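# Lift hopper off grinder inlet and set on bench

## Task

Remove the feed hopper from the grinder's inlet, set it down on the bench next to the grinder, and release it so neither gripper is still holding it at the end.

## Robot and tools

Robot: two arms, left_arm and right_arm, each ending in a two-finger gripper. The fingers point along the gripper's own +z axis and close along its own y axis. The reported gripper position is the spot between the finger pads, roughly 1 cm back from the tips.

World frame (used in results): origin on the table top midway between the arms, +z up, +x out across the table, left_arm on the +y side. The arm names do not refer to image sides. Reported hand positions can be slightly wrong, more so at long reach.

execute_actions(actions): a list of actions run one after another. Each action is a table of at most 15 rows; each row lasts one control step of 1/30 s, and if fewer than 15 rows are given the last row repeats to fill the 15 steps. Every row is a single flat list of 14 numbers, each in [-1, 1], always covering both arms: left_arm dx, dy, dz, rx, ry, rz, opening, then right_arm dx, dy, dz, rx, ry, rz, opening. dx..rz are an offset, not a pose: they are measured from that gripper's measured pose at the start of the action (for a call's first action, the last pose a result showed), expressed in the gripper's own axes. Each row is relative to that same start pose, not to the preceding row. Scale: 1.0 = 0.6 m of translation or 180 degrees of rotation; rx, ry, rz form one rotation vector. opening is absolute, not an offset: +1 = fully open (0.094 m), -1 = closed. An empty list just returns state and images.

move(target, speed, blocking): target is one such 14-number row (same order, gripper-frame offsets from the pose in the latest result that reported one, same scaling, opening absolute). Both grippers travel in straight lines and finish together, over 0.5 to 10 s; anything longer is cut off at 10 s before arrival. speed is each path's top speed in m/s, 0.002 to 0.5 (default 0.25); turning is capped at twice that value in rad/s. Paths ignore obstacles and the other arm, and grippers may lag, wander, or overshoot speed, especially near full arm extension. Faster contact hits harder, and aiming past a contact presses harder. The opening is sent when the move starts. blocking=false returns after 0.5 s while motion continues; other moves and execute_actions are refused until a result shows the move ended, so use wait or stop first. The result adds a move: line giving the ending (done, off_target, moving, held, fault) and any limits (paced = pose clipped; held = a safety check blocked steps, after which the arm may jump faster than speed), plus each gripper's distance from its target. If only one arm is named, the other finished at rest.

wait(seconds): 0 to 10; lets the sim run with the last commands held; returns early if a running move ends. stop(): brakes a running move (needs room, more at speed; fingers keep moving). zoom_image(camera, region): region [x0, y0, x1, y1] in pixels of that camera's last full image, top-left origin, at most 504x504. Cameras: cam_head_left, cam_head_right, cam_high, cam_low, cam_left_wrist, cam_right_wrist, all 504x504, with calibration (K, distortion, T_world_to_cam) supplied and possibly a few mm/degrees off. finished_scene(scene): ends the current scene, given its number; irreversible, and the goal must already hold.

Controller behaviour: each step, the commanded pose is clipped to within 70 mm and 16 degrees of the measured pose, then damped IK drives the joints, favouring position over orientation. Large offsets may need several actions; after an action the arm continues only to its last clipped pose. Arms tend to finish a centimetre or more low, and all-zero offsets let them droop further; to hold an arm in place, in the first call of a reply send the offset that returns it to its desired pose, then zeros, aiming higher if it still sags. Hand target lines show where the controller is currently driving each gripper. A pose unreachable line means the clearance check altered or blocked that arm's command. Elbows stop just short of straight. Joint limits (rad): waist -2.880..2.880, shoulder 0.000..3.142, elbow 0.000..3.019, wrist pitch -1.693..1.571, wrist yaw -1.571..1.571, wrist roll -2.094..2.094.

Gripping: grip_measured is the measured finger opening on the command scale (last Joint positions value is metres). To hold something, keep commanding about 0.03 below grip_measured; less than that grips more gently. Pads push up to roughly 50-62 N, with a brief spike at first contact; very thin parts (<2 mm) get less force. Readings may be offset by about 1 mm per gripper.

The robot keeps executing the last command while you compose a reply. Holding a load warms motors: MOTOR HOT appears at 85 °C, and at 100 °C an OVER-TEMPERATURE FAULT makes that arm let go and fall. FAULT lines can cut short waits, moves or actions.

Avoid: knocking or placing anything off the table, dropping or letting the hopper slip, slamming or shoving hard, and letting the arms collide or press on each other. Occasional brief tugs on held parts or pushes on loose objects may occur; grip firmly enough to resist them. Finish with the hopper resting on the bench and both grippers open and clear.

Each tool is called after "Emit:" as name(argument=value, ...) on one line, values as JSON.

## Session

I'll start by getting the current state and camera images.

Emit:
execute_actions(actions=[])

Scene clock: 0.00 s.
left_arm: end_effector_position=(+0.5271, +0.8004, +0.1277) grip_measured=+1.000 end_effector_quat_wxyz=(-0.533, +0.838, -0.013, +0.113) | right_arm: end_effector_position=(+0.3624, -0.5175, +0.3115) grip_measured=+1.000 end_effector_quat_wxyz=(-0.057, +0.039, +0.986, -0.155)
Joint positions: left_arm=[ 0.668  1.967  1.35   0.124 -0.543 -2.035  0.094] | right_arm=[-0.412  1.308  1.397 -1.664  0.331 -0.301  0.094]
Joint velocities: left_arm=[-0.005 -0.015  0.007  0.002  0.051  0.007  0.   ] | right_arm=[-0.015  0.015 -0.002  0.002 -0.007  0.007  0.   ]
Motor temperatures (°C, as the motors report them): left_arm=[20 20 18 19 19 19] | right_arm=[19 20 20 19 19 19]
Hand target (left_arm): +0.534, +0.807, +0.153; -0.547, +0.827, -0.006, +0.127
Hand target (right_arm): +0.368, -0.520, +0.321; -0.045, +0.041, +0.985, -0.159

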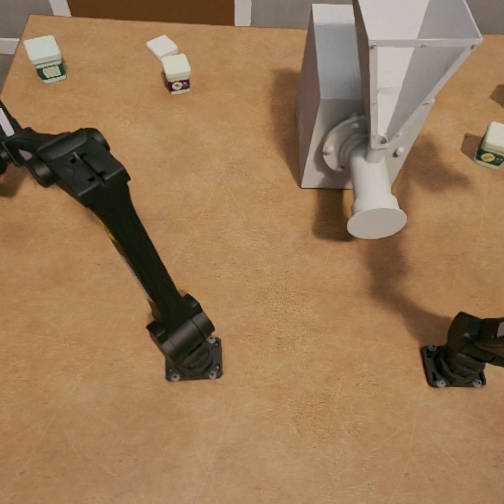

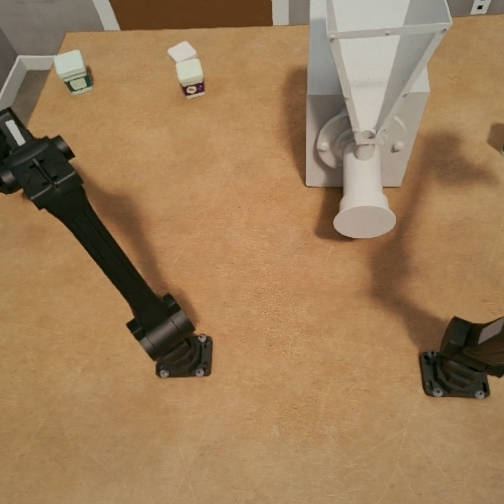

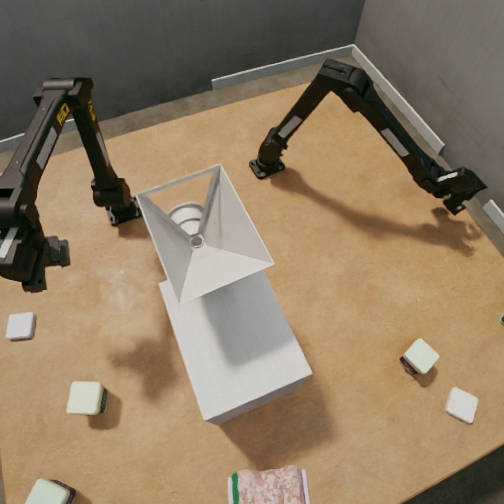

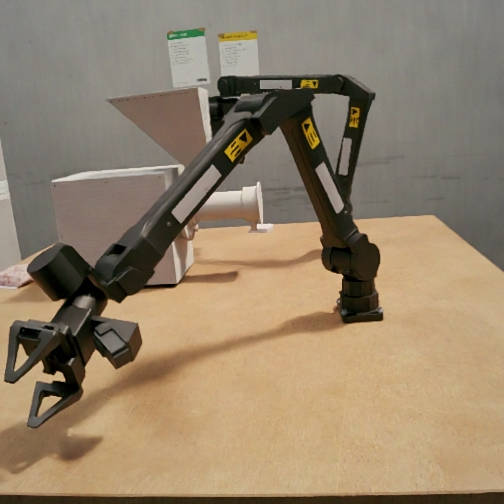

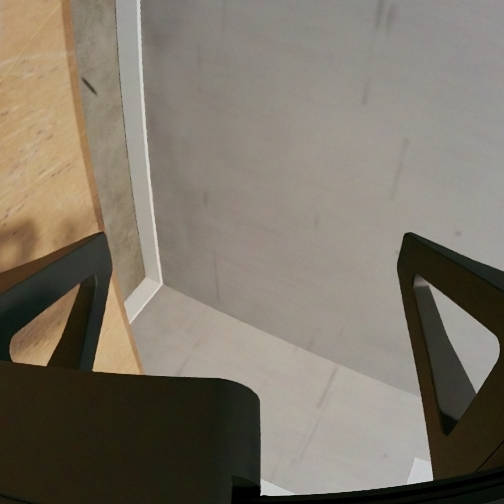

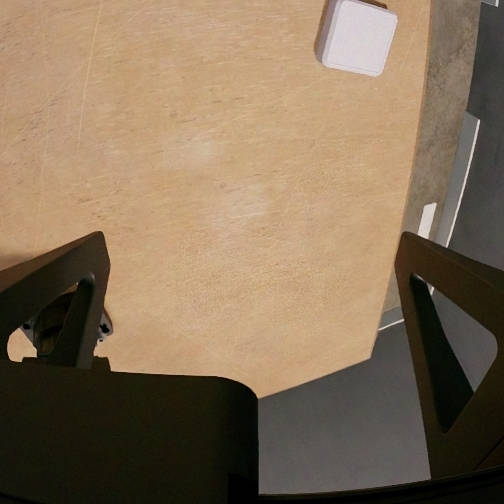

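Emit:
zoom_image(camera="cam_low", region=[140, 10, 300, 130])

Emit:
zoom_image(camera="cam_head_left", region=[280, 0, 504, 260])

Emit:
zoom_image(camera="cam_head_right", region=[260, 0, 504, 260])

Emit:
zoom_image(camera="cam_high", region=[100, 140, 340, 440])

Emit:
zoom_image(camera="cam_low", region=[0, 60, 300, 320])

Region (140, 10, 300, 130) of cam_low's 504x504 image, scaled by 3.150, with more detail than that image has; it fills the top 378 rows of this view, and the rest is white.

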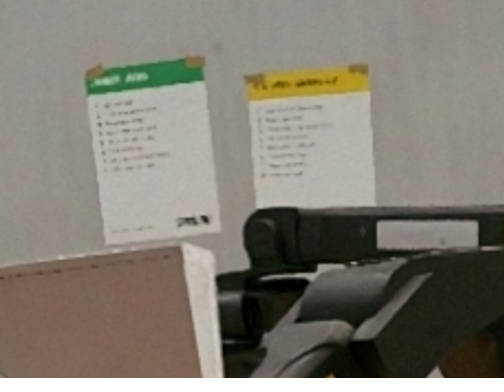

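Region (280, 0, 504, 260) of cam_head_left's 504x504 image, scaled by 1.938, with more detail than that image has; it fills the left 434 columns of this view, and the rest is white.

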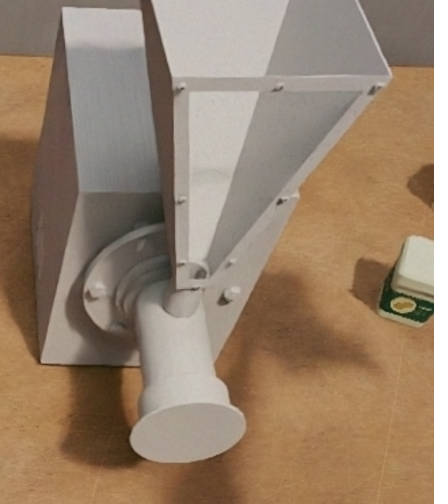

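Region (260, 0, 504, 260) of cam_head_right's 504x504 image, scaled by 1.938, with more detail than that image has; it fills the left 473 columns of this view, and the rest is white.

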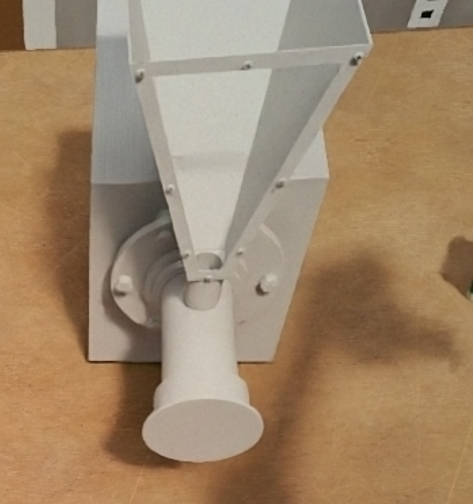

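Region (100, 140, 340, 440) of cam_high's 504x504 image, scaled by 1.680, with more detail than that image has; it fills the left 403 columns of this view, and the rest is white.

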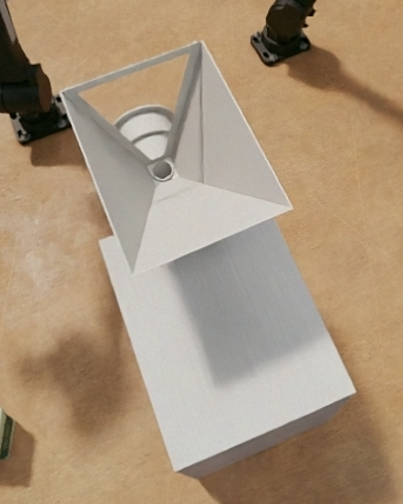

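Region (0, 60, 300, 320) of cam_low's 504x504 image, scaled by 1.680, with more detail than that image has; it fills the top 437 rows of this view, and the rest is white.

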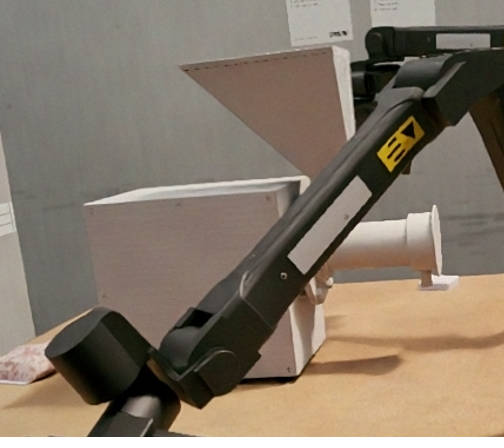

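Emit:
zoom_image(camera="cam_head_left", region=[320, 100, 440, 200])

Emit:
zoom_image(camera="cam_head_right", region=[305, 90, 425, 190])

Emit:
zoom_image(camera="cam_high", region=[140, 170, 260, 290])

Emit:
zoom_image(camera="cam_low", region=[150, 130, 290, 250])

Region (320, 100, 440, 200) of cam_head_left's 504x504 image, scaled by 4.200, with more detail than that image has.

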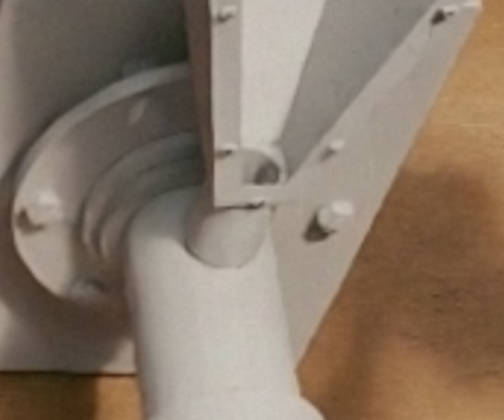

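Region (305, 90, 425, 190) of cam_head_right's 504x504 image, scaled by 4.200, with more detail than that image has.

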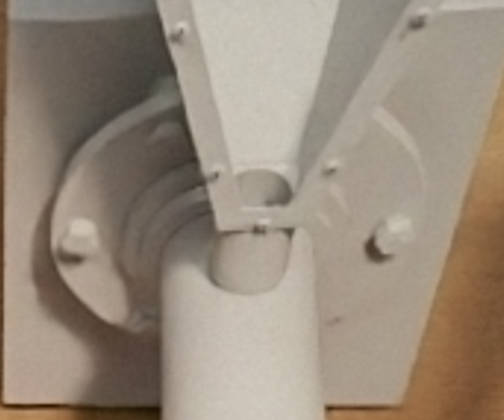

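Region (140, 170, 260, 290) of cam_high's 504x504 image, scaled by 4.200, with more detail than that image has.

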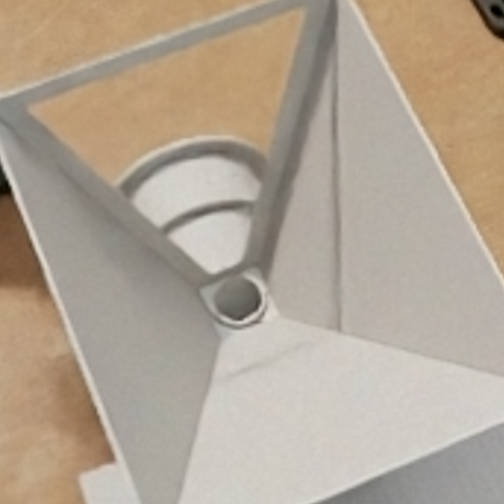

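Region (150, 130, 290, 250) of cam_low's 504x504 image, scaled by 3.600, with more detail than that image has; it fills the top 432 rows of this view, and the rest is white.

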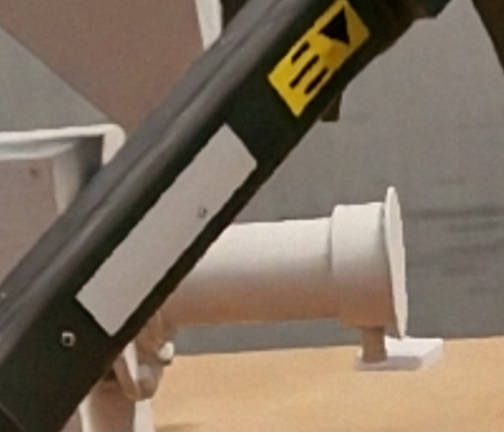

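Emit:
move(target=[0,0,0,0,0,0,1, -0.1862,0.3193,-0.6330,-0.1933,-0.0328,-0.0304,1], speed=0.25)

Scene clock: 122.80 s.
left_arm: end_effector_position=(+0.5256, +0.7990, +0.1246) grip_measured=+1.000 end_effector_quat_wxyz=(-0.532, +0.840, -0.014, +0.111) | right_arm: end_effector_position=(+0.5279, -0.2237, +0.5846) grip_measured=+1.000 end_effector_quat_wxyz=(+0.271, +0.024, +0.937, +0.218)
Joint positions: left_arm=[ 0.668  1.967  1.344  0.124 -0.543 -2.035  0.094] | right_arm=[ 0.061  1.542  2.304 -1.702 -0.353  0.259  0.094]
Joint velocities: left_arm=[-0.005  0.005  0.007 -0.032  0.037 -0.066  0.   ] | right_arm=[-0.015 -0.005 -0.007  0.002 -0.022 -0.066  0.   ]
Motor temperatures (°C, as the motors report them): left_arm=[20 24 23 19 19 19] | right_arm=[19 21 27 19 19 19]
Hand target (left_arm): +0.527, +0.800, +0.128; -0.533, +0.838, -0.013, +0.113
Hand target (right_arm): +0.530, -0.229, +0.596; +0.283, +0.031, +0.933, +0.221
Off the commanded pose (left_arm): 0.004 m, 0 deg.
Off the commanded pose (right_arm): 0.018 m, 33 deg; orientation clipped at the last step of the last action.
joint sent to its limit (right arm) — the command would take joint 4 (wrist pitch) past its lower limit, so that joint was sent only as far as its limit.
move: off_target (right_arm); limits=paced
camera_calibration (this result's frames):
cam_left_wrist: T_world_to_cam=[[-0.0859132, 0.434433, 0.896597, -0.412545], [0.677821, -0.634068, 0.372178, 0.108279], [0.73019, 0.639708, -0.239993, -0.738743], [0, 0, 0, 1]] pos_world=[0.430585, 0.720459, 0.152295]
cam_right_wrist: T_world_to_cam=[[0.0992683, -0.909552, -0.403559, -0.0207334], [-0.992677, -0.118578, 0.0230727, 0.486966], [-0.068839, 0.398314, -0.914662, 0.781927], [0, 0, 0, 1]] pos_world=[0.539285, -0.272567, 0.695596]

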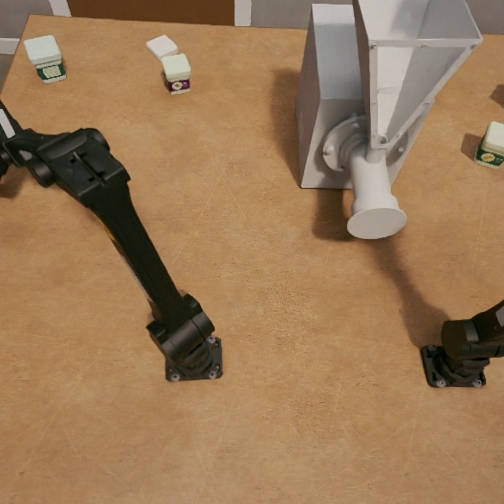

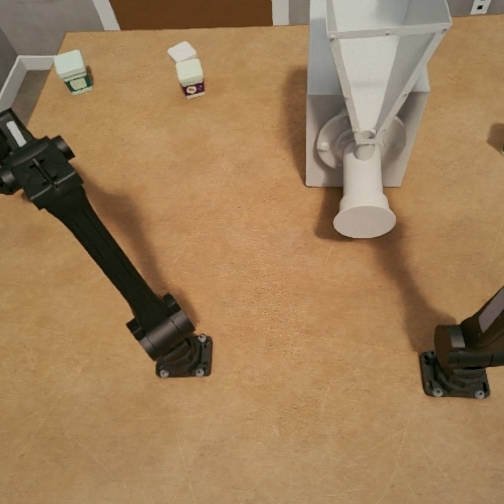

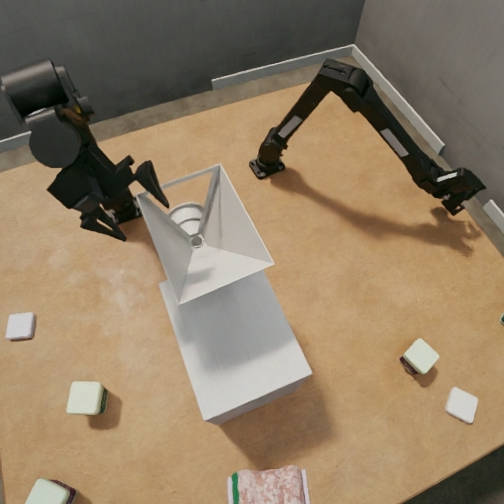

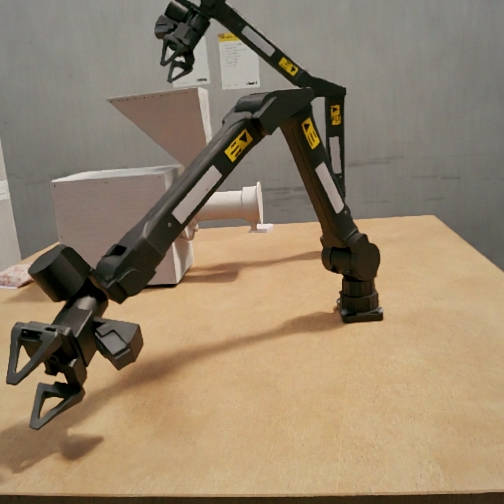

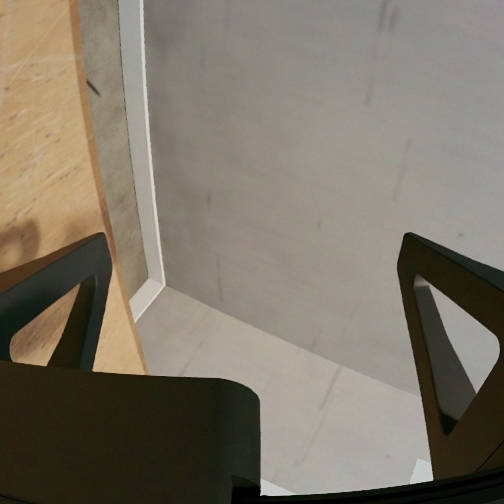

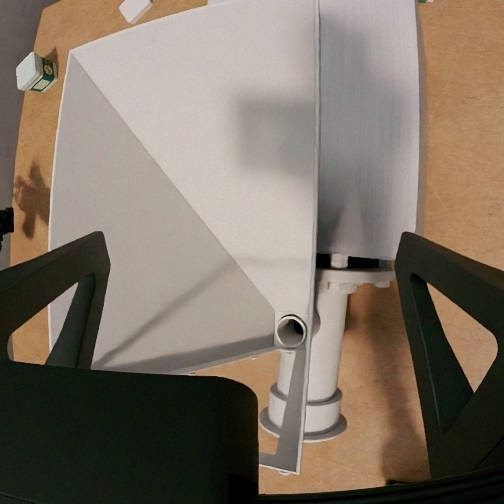

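Emit:
move(target=[0.0025,0.0,0.0,0,0,0,1, 0.0387,-0.0385,0.0007,0.0496,-0.0741,-0.0092,1], speed=0.15)

Scene clock: 199.73 s.
left_arm: end_effector_position=(+0.5244, +0.7978, +0.1219) grip_measured=+1.000 end_effector_quat_wxyz=(-0.530, +0.841, -0.015, +0.110) | right_arm: end_effector_position=(+0.5113, -0.2444, +0.5586) grip_measured=+1.000 end_effector_quat_wxyz=(+0.371, +0.056, +0.918, +0.131)
Joint positions: left_arm=[ 0.668  1.967  1.339  0.124 -0.543 -2.035  0.094] | right_arm=[ 0.111  1.297  1.895 -1.365 -0.098  0.306  0.094]
Joint velocities: left_arm=[-0.015  0.015 -0.002 -0.012 -0.037  0.022  0.   ] | right_arm=[-0.005  0.005  0.012  0.002  0.022  0.022  0.   ]
Motor temperatures (°C, as the motors report them): left_arm=[20 25 23 19 19 19] | right_arm=[19 22 28 19 19 19]
Hand target (left_arm): +0.527, +0.799, +0.125; -0.532, +0.839, -0.014, +0.111
Hand target (right_arm): +0.510, -0.240, +0.562; +0.378, +0.056, +0.914, +0.135
Off the commanded pose (left_arm): 0.004 m, 0 deg.
Off the commanded pose (right_arm): 0.006 m, 1 deg.
move: done
camera_calibration (this result's frames):
cam_left_wrist: T_world_to_cam=[[-0.0823976, 0.437679, 0.895348, -0.414007], [0.679281, -0.63272, 0.37181, 0.107604], [0.729238, 0.638829, -0.245172, -0.735844], [0, 0, 0, 1]] pos_world=[0.429399, 0.719364, 0.150264]
cam_right_wrist: T_world_to_cam=[[0.0147083, -0.965727, -0.259145, -0.0995331], [-0.988446, 0.0250592, -0.149487, 0.59798], [0.150857, 0.258349, -0.9542, 0.640724], [0, 0, 0, 1]] pos_world=[0.495877, -0.276637, 0.674975]

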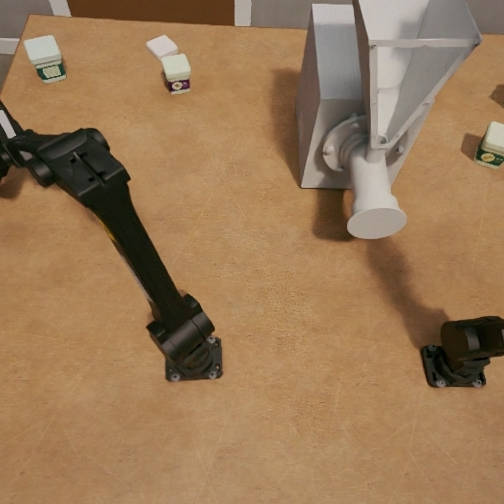

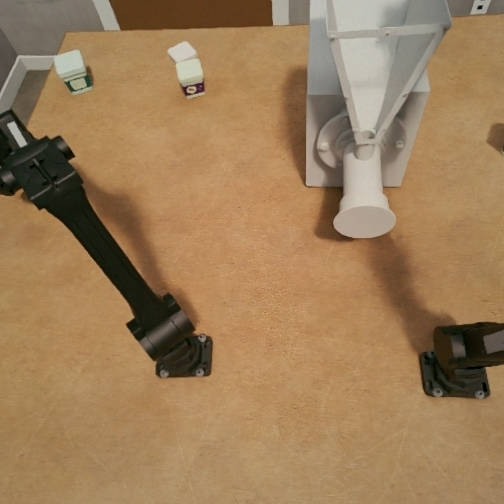

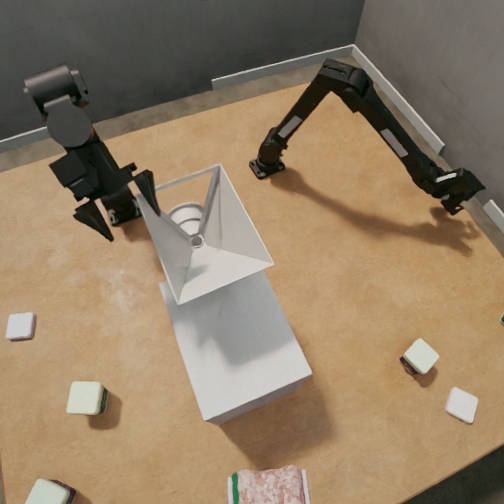

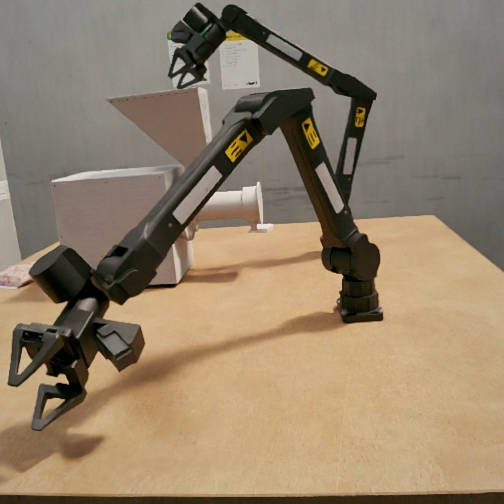

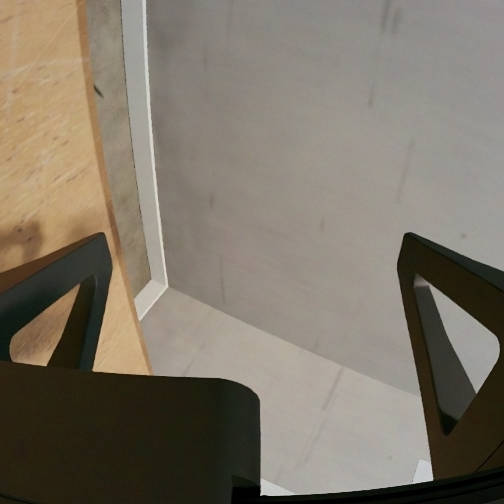

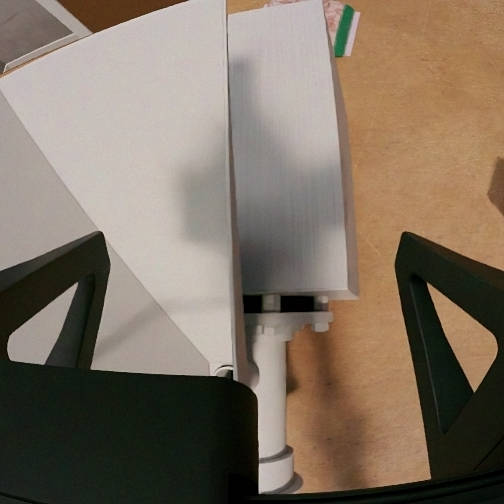

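Emit:
move(target=[0.004,0.0,0.0,0,0,0,1, 0.0937,0.0095,0.0937,-0.0074,0.0031,-0.0077,1], speed=0.08)

Scene clock: 238.03 s.
left_arm: end_effector_position=(+0.5231, +0.7967, +0.1194) grip_measured=+1.000 end_effector_quat_wxyz=(-0.529, +0.842, -0.016, +0.108) | right_arm: end_effector_position=(+0.5109, -0.2218, +0.4859) grip_measured=+1.000 end_effector_quat_wxyz=(+0.368, +0.042, +0.919, +0.133)
Joint positions: left_arm=[ 0.668  1.967  1.334  0.124 -0.543 -2.035  0.094] | right_arm=[ 0.165  1.212  1.609 -1.166 -0.076  0.319  0.094]
Joint velocities: left_arm=[-0.005 -0.015  0.017 -0.007  0.007 -0.022  0.   ] | right_arm=[ 0.015 -0.015  0.002 -0.007  0.007  0.022  0.   ]
Motor temperatures (°C, as the motors report them): left_arm=[20 25 23 19 19 19] | right_arm=[19 22 27 19 19 19]
Hand target (left_arm): +0.527, +0.797, +0.122; -0.530, +0.841, -0.015, +0.110
Hand target (right_arm): +0.511, -0.216, +0.484; +0.369, +0.040, +0.919, +0.137
Off the commanded pose (left_arm): 0.005 m, 0 deg.
Off the commanded pose (right_arm): 0.006 m, 1 deg.
move: done
camera_calibration (this result's frames):
cam_left_wrist: T_world_to_cam=[[-0.0791375, 0.440689, 0.894165, -0.415352], [0.680635, -0.63147, 0.371459, 0.106981], [0.728336, 0.637996, -0.249976, -0.733145], [0, 0, 0, 1]] pos_world=[0.42829, 0.71834, 0.148385]
cam_right_wrist: T_world_to_cam=[[0.0426692, -0.966572, -0.252819, -0.11409], [-0.989143, -0.00525193, -0.146862, 0.578498], [0.140625, 0.256341, -0.956302, 0.571393], [0, 0, 0, 1]] pos_world=[0.496733, -0.253709, 0.60254]

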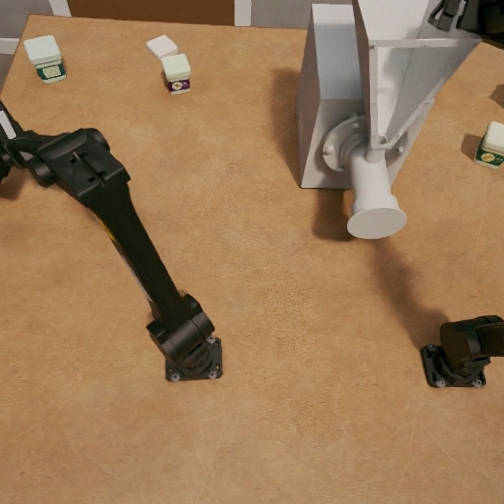

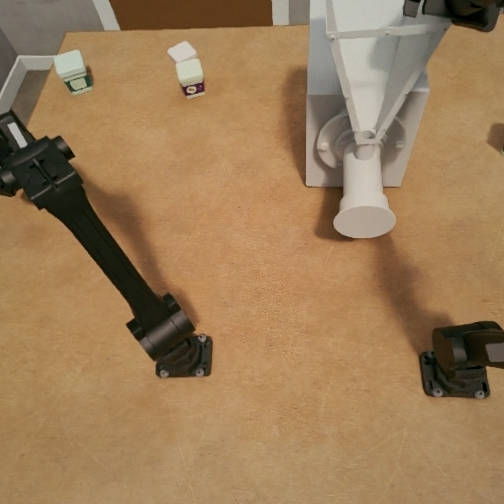

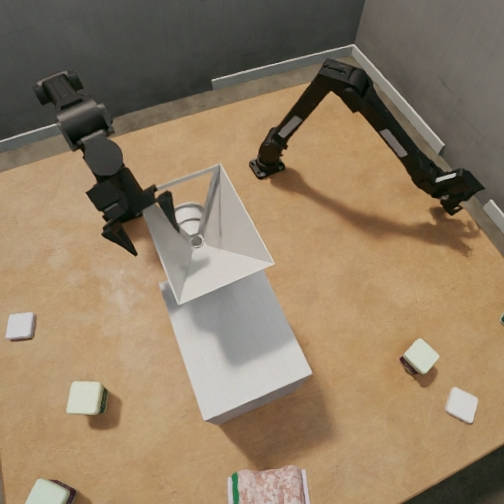

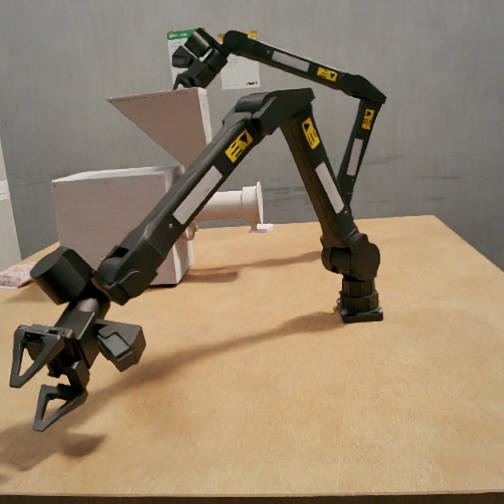

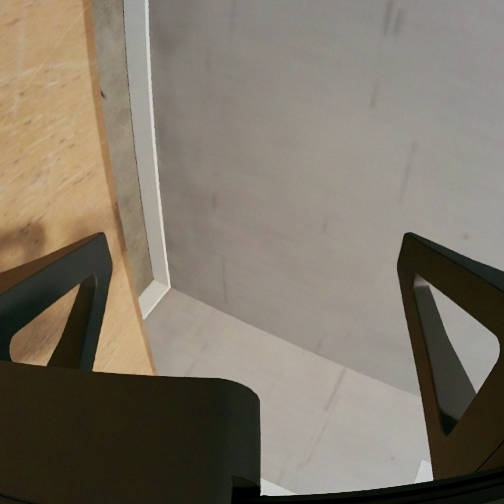

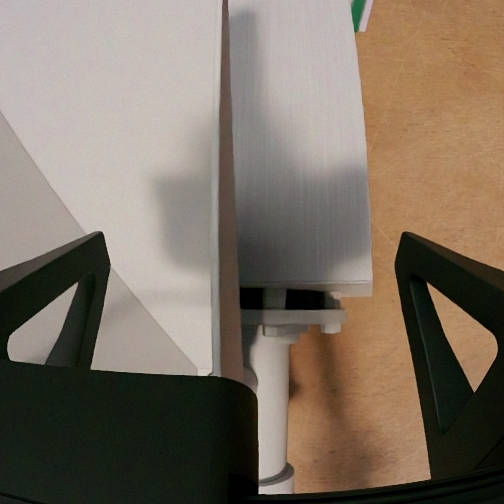

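Emit:
move(target=[0.004,0.0,0.0,0,0,0,1, 0.0,0.017,0.0,0,0,0,1], speed=0.04)

Emit:
zoom_image(camera="cam_high", region=[60, 130, 260, 310])

Emit:
zoom_image(camera="cam_low", region=[100, 10, 260, 130])

Scene clock: 250.40 s.
left_arm: end_effector_position=(+0.5221, +0.7957, +0.1173) grip_measured=+1.000 end_effector_quat_wxyz=(-0.527, +0.843, -0.016, +0.107) | right_arm: end_effector_position=(+0.5110, -0.2219, +0.4857) grip_measured=+1.000 end_effector_quat_wxyz=(+0.370, +0.047, +0.919, +0.127)
Joint positions: left_arm=[ 0.668  1.967  1.329  0.124 -0.543 -2.035  0.094] | right_arm=[ 0.172  1.212  1.609 -1.166 -0.056  0.328  0.094]
Joint velocities: left_arm=[-0.005 -0.015  0.012 -0.002  0.051  0.007  0.   ] | right_arm=[-0.015 -0.005 -0.017 -0.017 -0.007  0.051  0.   ]
Motor temperatures (°C, as the motors report them): left_arm=[20 25 23 19 19 19] | right_arm=[19 22 27 19 19 19]
Hand target (left_arm): +0.525, +0.796, +0.120; -0.529, +0.842, -0.016, +0.108
Hand target (right_arm): +0.511, -0.212, +0.489; +0.368, +0.041, +0.919, +0.133
Off the commanded pose (left_arm): 0.004 m, 0 deg.
Off the commanded pose (right_arm): 0.010 m, 1 deg.
move: done
camera_calibration (this result's frames):
cam_left_wrist: T_world_to_cam=[[-0.0763823, 0.443233, 0.893146, -0.41648], [0.68178, -0.630413, 0.371155, 0.106459], [0.727559, 0.637279, -0.254035, -0.730855], [0, 0, 0, 1]] pos_world=[0.427347, 0.717469, 0.146802]
cam_right_wrist: T_world_to_cam=[[0.0293314, -0.968938, -0.245557, -0.11151], [-0.988995, 0.00750818, -0.14776, 0.581785], [0.145014, 0.247189, -0.958055, 0.567838], [0, 0, 0, 1]] pos_world=[0.496308, -0.252777, 0.602603]

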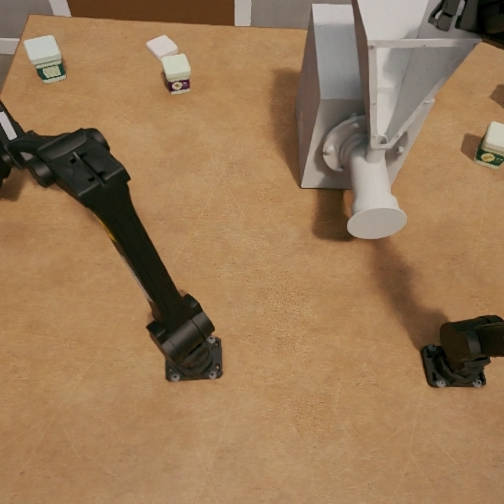

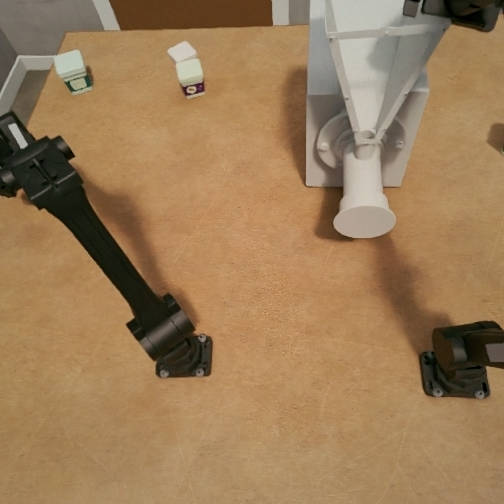

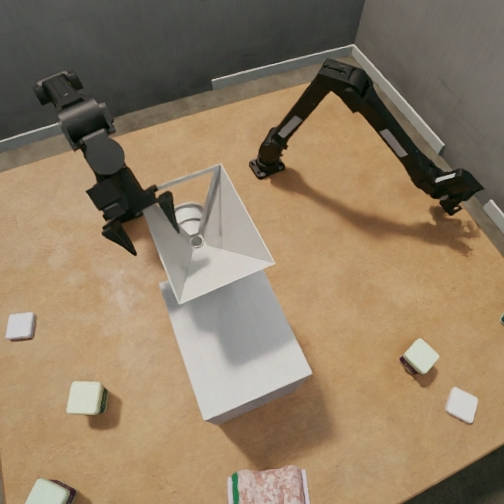

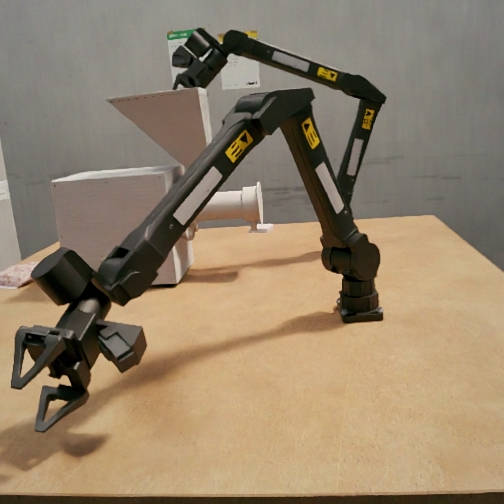

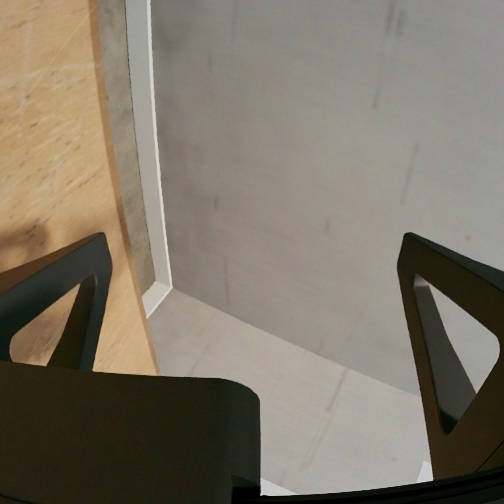

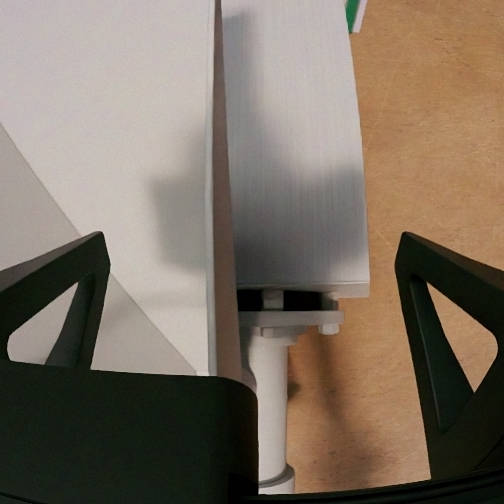

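Region (60, 130, 260, 310) of cam_high's 504x504 image, scaled by 2.520, with more detail than that image has; it fills the top 454 rows of this view, and the rest is white.

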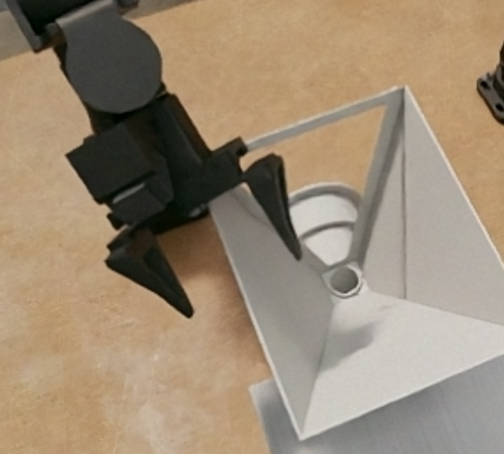

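Region (100, 10, 260, 130) of cam_low's 504x504 image, scaled by 3.150, with more detail than that image has; it fills the top 378 rows of this view, and the rest is white.

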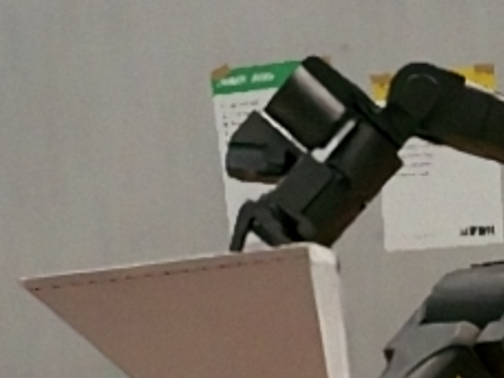

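Emit:
move(target=[0.006,0.0,0.0,0,0,0,1, 0.0,0.03,-0.005,0,0,0,1], speed=0.05)

Scene clock: 264.43 s.
left_arm: end_effector_position=(+0.5211, +0.7950, +0.1157) grip_measured=+1.000 end_effector_quat_wxyz=(-0.527, +0.843, -0.017, +0.105) | right_arm: end_effector_position=(+0.5100, -0.2191, +0.4872) grip_measured=+1.000 end_effector_quat_wxyz=(+0.374, +0.054, +0.919, +0.117)
Joint positions: left_arm=[ 0.668  1.967  1.326  0.124 -0.544 -2.035  0.094] | right_arm=[ 0.193  1.211  1.612 -1.167 -0.016  0.347  0.094]
Joint velocities: left_arm=[-0.015 -0.015  0.012 -0.002  0.037  0.037  0.   ] | right_arm=[-0.005 -0.024  0.007 -0.007  0.037  0.022  0.   ]
Motor temperatures (°C, as the motors report them): left_arm=[20 25 23 19 19 19] | right_arm=[19 22 28 19 19 19]
Hand target (left_arm): +0.526, +0.795, +0.118; -0.527, +0.843, -0.016, +0.107
Hand target (right_arm): +0.509, -0.205, +0.492; +0.370, +0.046, +0.919, +0.127
Off the commanded pose (left_arm): 0.005 m, 0 deg.
Off the commanded pose (right_arm): 0.015 m, 1 deg.
move: off_target (right_arm)
camera_calibration (this result's frames):
cam_left_wrist: T_world_to_cam=[[-0.0742307, 0.444868, 0.892515, -0.417102], [0.683484, -0.629023, 0.370378, 0.10542], [0.726181, 0.637513, -0.257367, -0.729151], [0, 0, 0, 1]] pos_world=[0.426481, 0.71671, 0.145565]
cam_right_wrist: T_world_to_cam=[[0.00992426, -0.972533, -0.232555, -0.105653], [-0.987832, 0.0265632, -0.153242, 0.58728], [0.15521, 0.231246, -0.960435, 0.561195], [0, 0, 0, 1]] pos_world=[0.494079, -0.248125, 0.604417]

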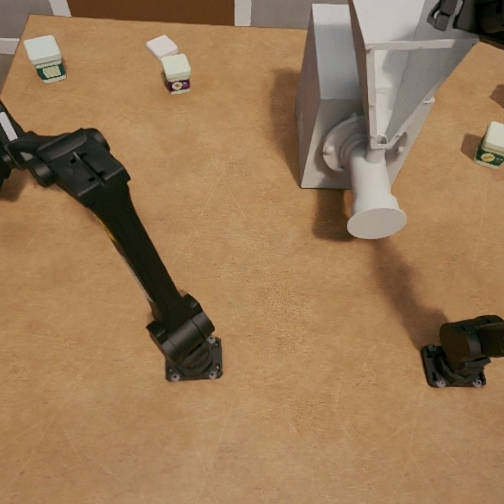

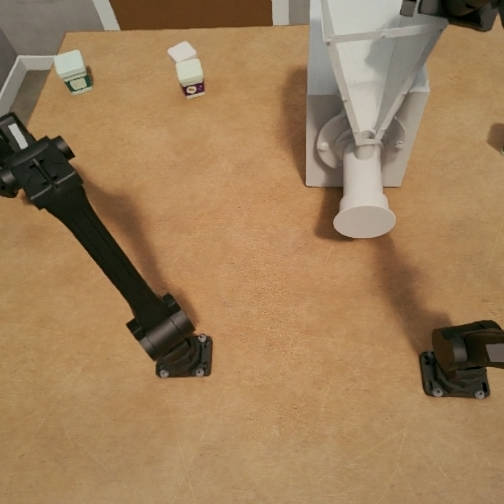

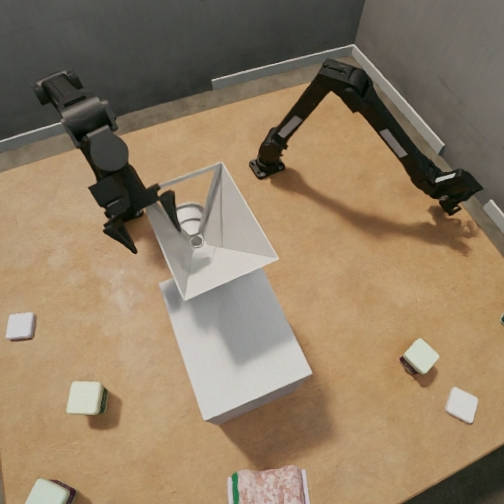

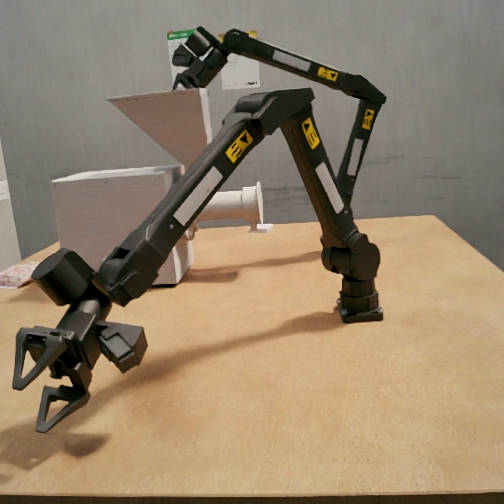

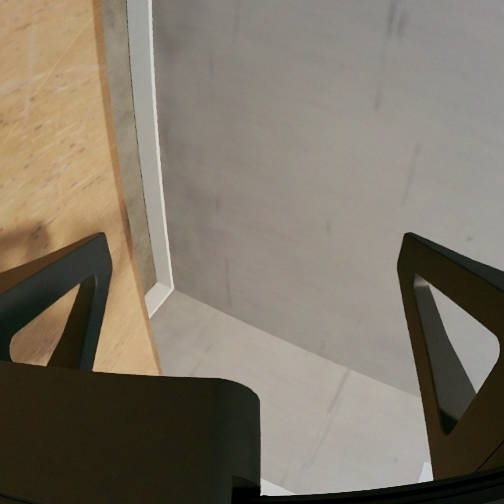

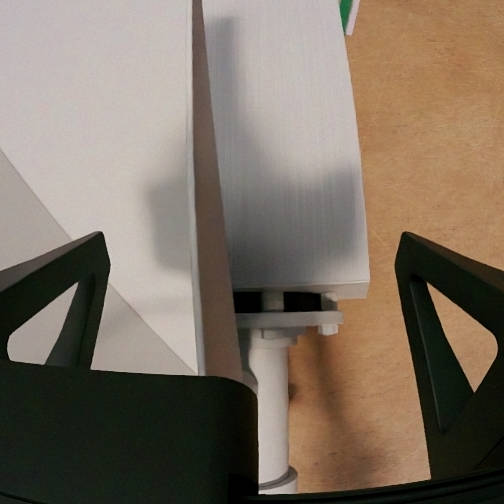

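Emit:
move(target=[0.008,0.0,0.0,0,0,0,1, -0.04,-0.01,-0.04,0,0,0,1], speed=0.05)

Emit:
zoom_image(camera="cam_high", region=[60, 130, 300, 320])

Emit:
zoom_image(camera="cam_low", region=[100, 10, 260, 130])

Scene clock: 281.80 s.
left_arm: end_effector_position=(+0.5196, +0.7942, +0.1136) grip_measured=+1.000 end_effector_quat_wxyz=(-0.525, +0.844, -0.017, +0.103) | right_arm: end_effector_position=(+0.5047, -0.2306, +0.4973) grip_measured=+1.000 end_effector_quat_wxyz=(+0.358, +0.054, +0.925, +0.116)
Joint positions: left_arm=[ 0.668  1.967  1.322  0.122 -0.547 -2.035  0.094] | right_arm=[ 0.162  1.224  1.668 -1.244 -0.043  0.328  0.094]
Joint velocities: left_arm=[-0.005 -0.005 -0.012  0.007  0.066 -0.007  0.   ] | right_arm=[-0.005 -0.005  0.007 -0.002  0.007  0.022  0.   ]
Motor temperatures (°C, as the motors report them): left_arm=[20 26 23 19 19 19] | right_arm=[19 21 29 19 19 19]
Hand target (left_arm): +0.526, +0.794, +0.116; -0.527, +0.843, -0.017, +0.105
Hand target (right_arm): +0.509, -0.234, +0.518; +0.374, +0.054, +0.918, +0.118
Off the commanded pose (left_arm): 0.007 m, 0 deg.
Off the commanded pose (right_arm): 0.022 m, 2 deg.
move: off_target (right_arm)
camera_calibration (this result's frames):
cam_left_wrist: T_world_to_cam=[[-0.0707111, 0.447293, 0.891588, -0.418688], [0.686825, -0.626361, 0.368705, 0.102997], [0.723375, 0.638436, -0.262921, -0.726741], [0, 0, 0, 1]] pos_world=[0.425359, 0.715767, 0.144247]
cam_right_wrist: T_world_to_cam=[[0.00406297, -0.97291, -0.23115, -0.112195], [-0.992492, 0.0243331, -0.119863, 0.569152], [0.122241, 0.229901, -0.965506, 0.593217], [0, 0, 0, 1]] pos_world=[0.492819, -0.259386, 0.615041]

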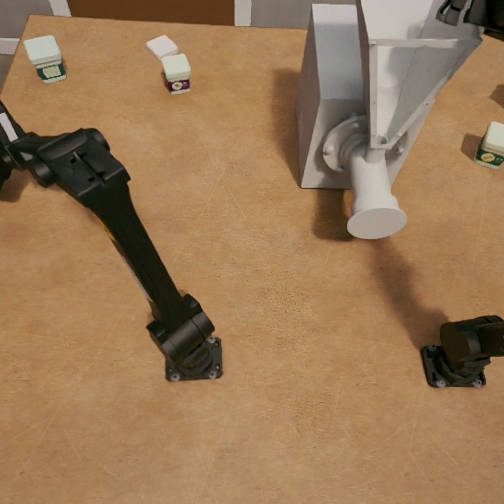

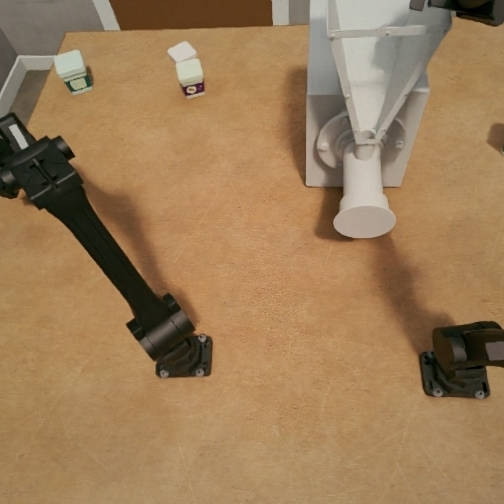

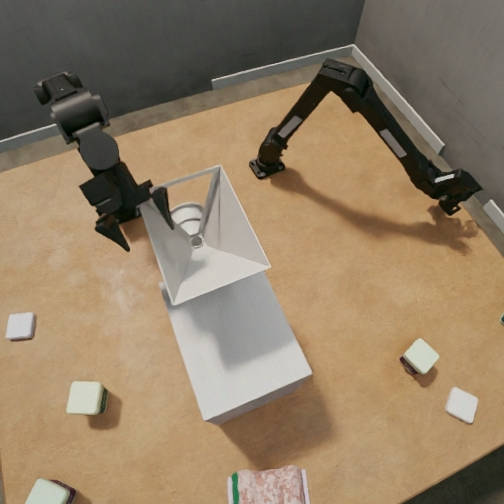

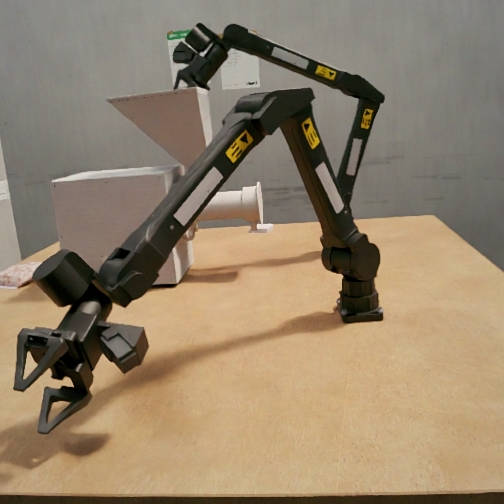

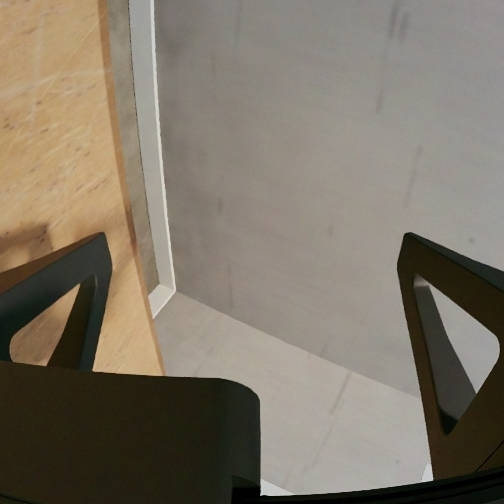

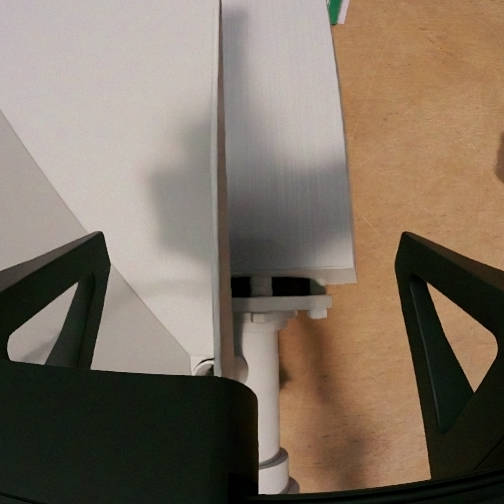

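Region (60, 130, 300, 320) of cam_high's 504x504 image, scaled by 2.100, with more detail than that image has; it fills the top 399 rows of this view, and the rest is white.

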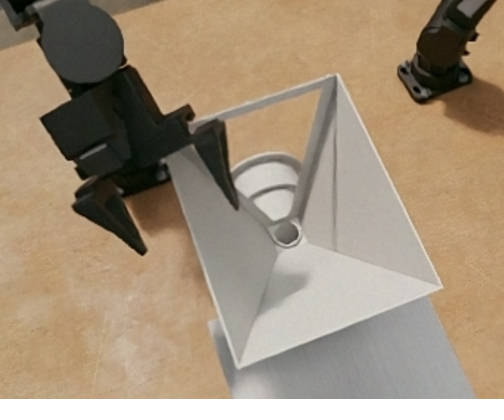

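Region (100, 10, 260, 130) of cam_low's 504x504 image, scaled by 3.150, with more detail than that image has; it fills the top 378 rows of this view, and the rest is white.

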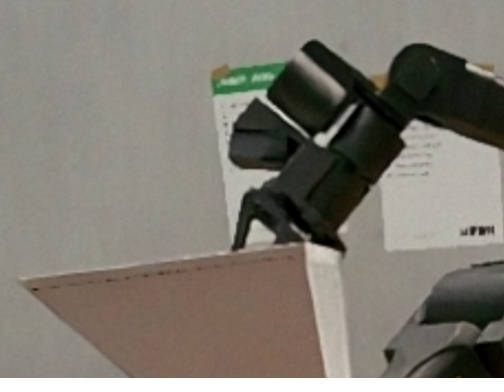

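Emit:
zoom_image(camera="cam_low", region=[0, 240, 200, 450])

Emit:
zoom_image(camera="cam_high", region=[400, 140, 504, 240])

Region (0, 240, 200, 450) of cam_low's 504x504 image, scaled by 2.400, with more detail than that image has; it fills the left 480 columns of this view, and the rest is white.

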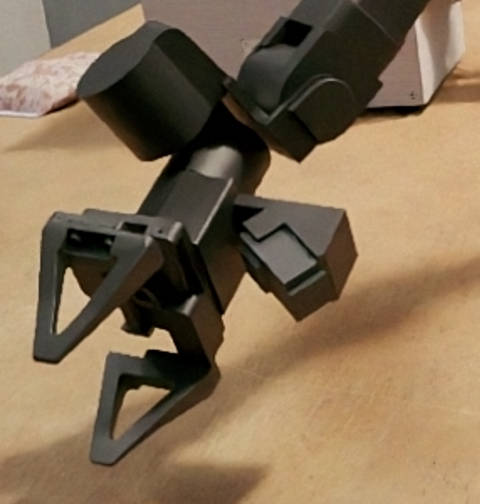

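Region (400, 140, 504, 240) of cam_high's 504x504 image, scaled by 4.846, with more detail than that image has; it fills the top 485 rows of this view, and the rest is white.

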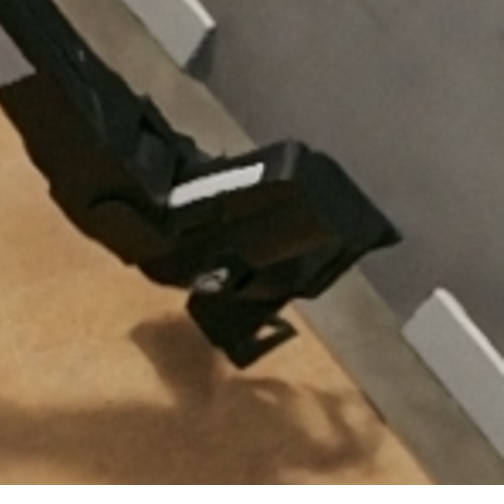

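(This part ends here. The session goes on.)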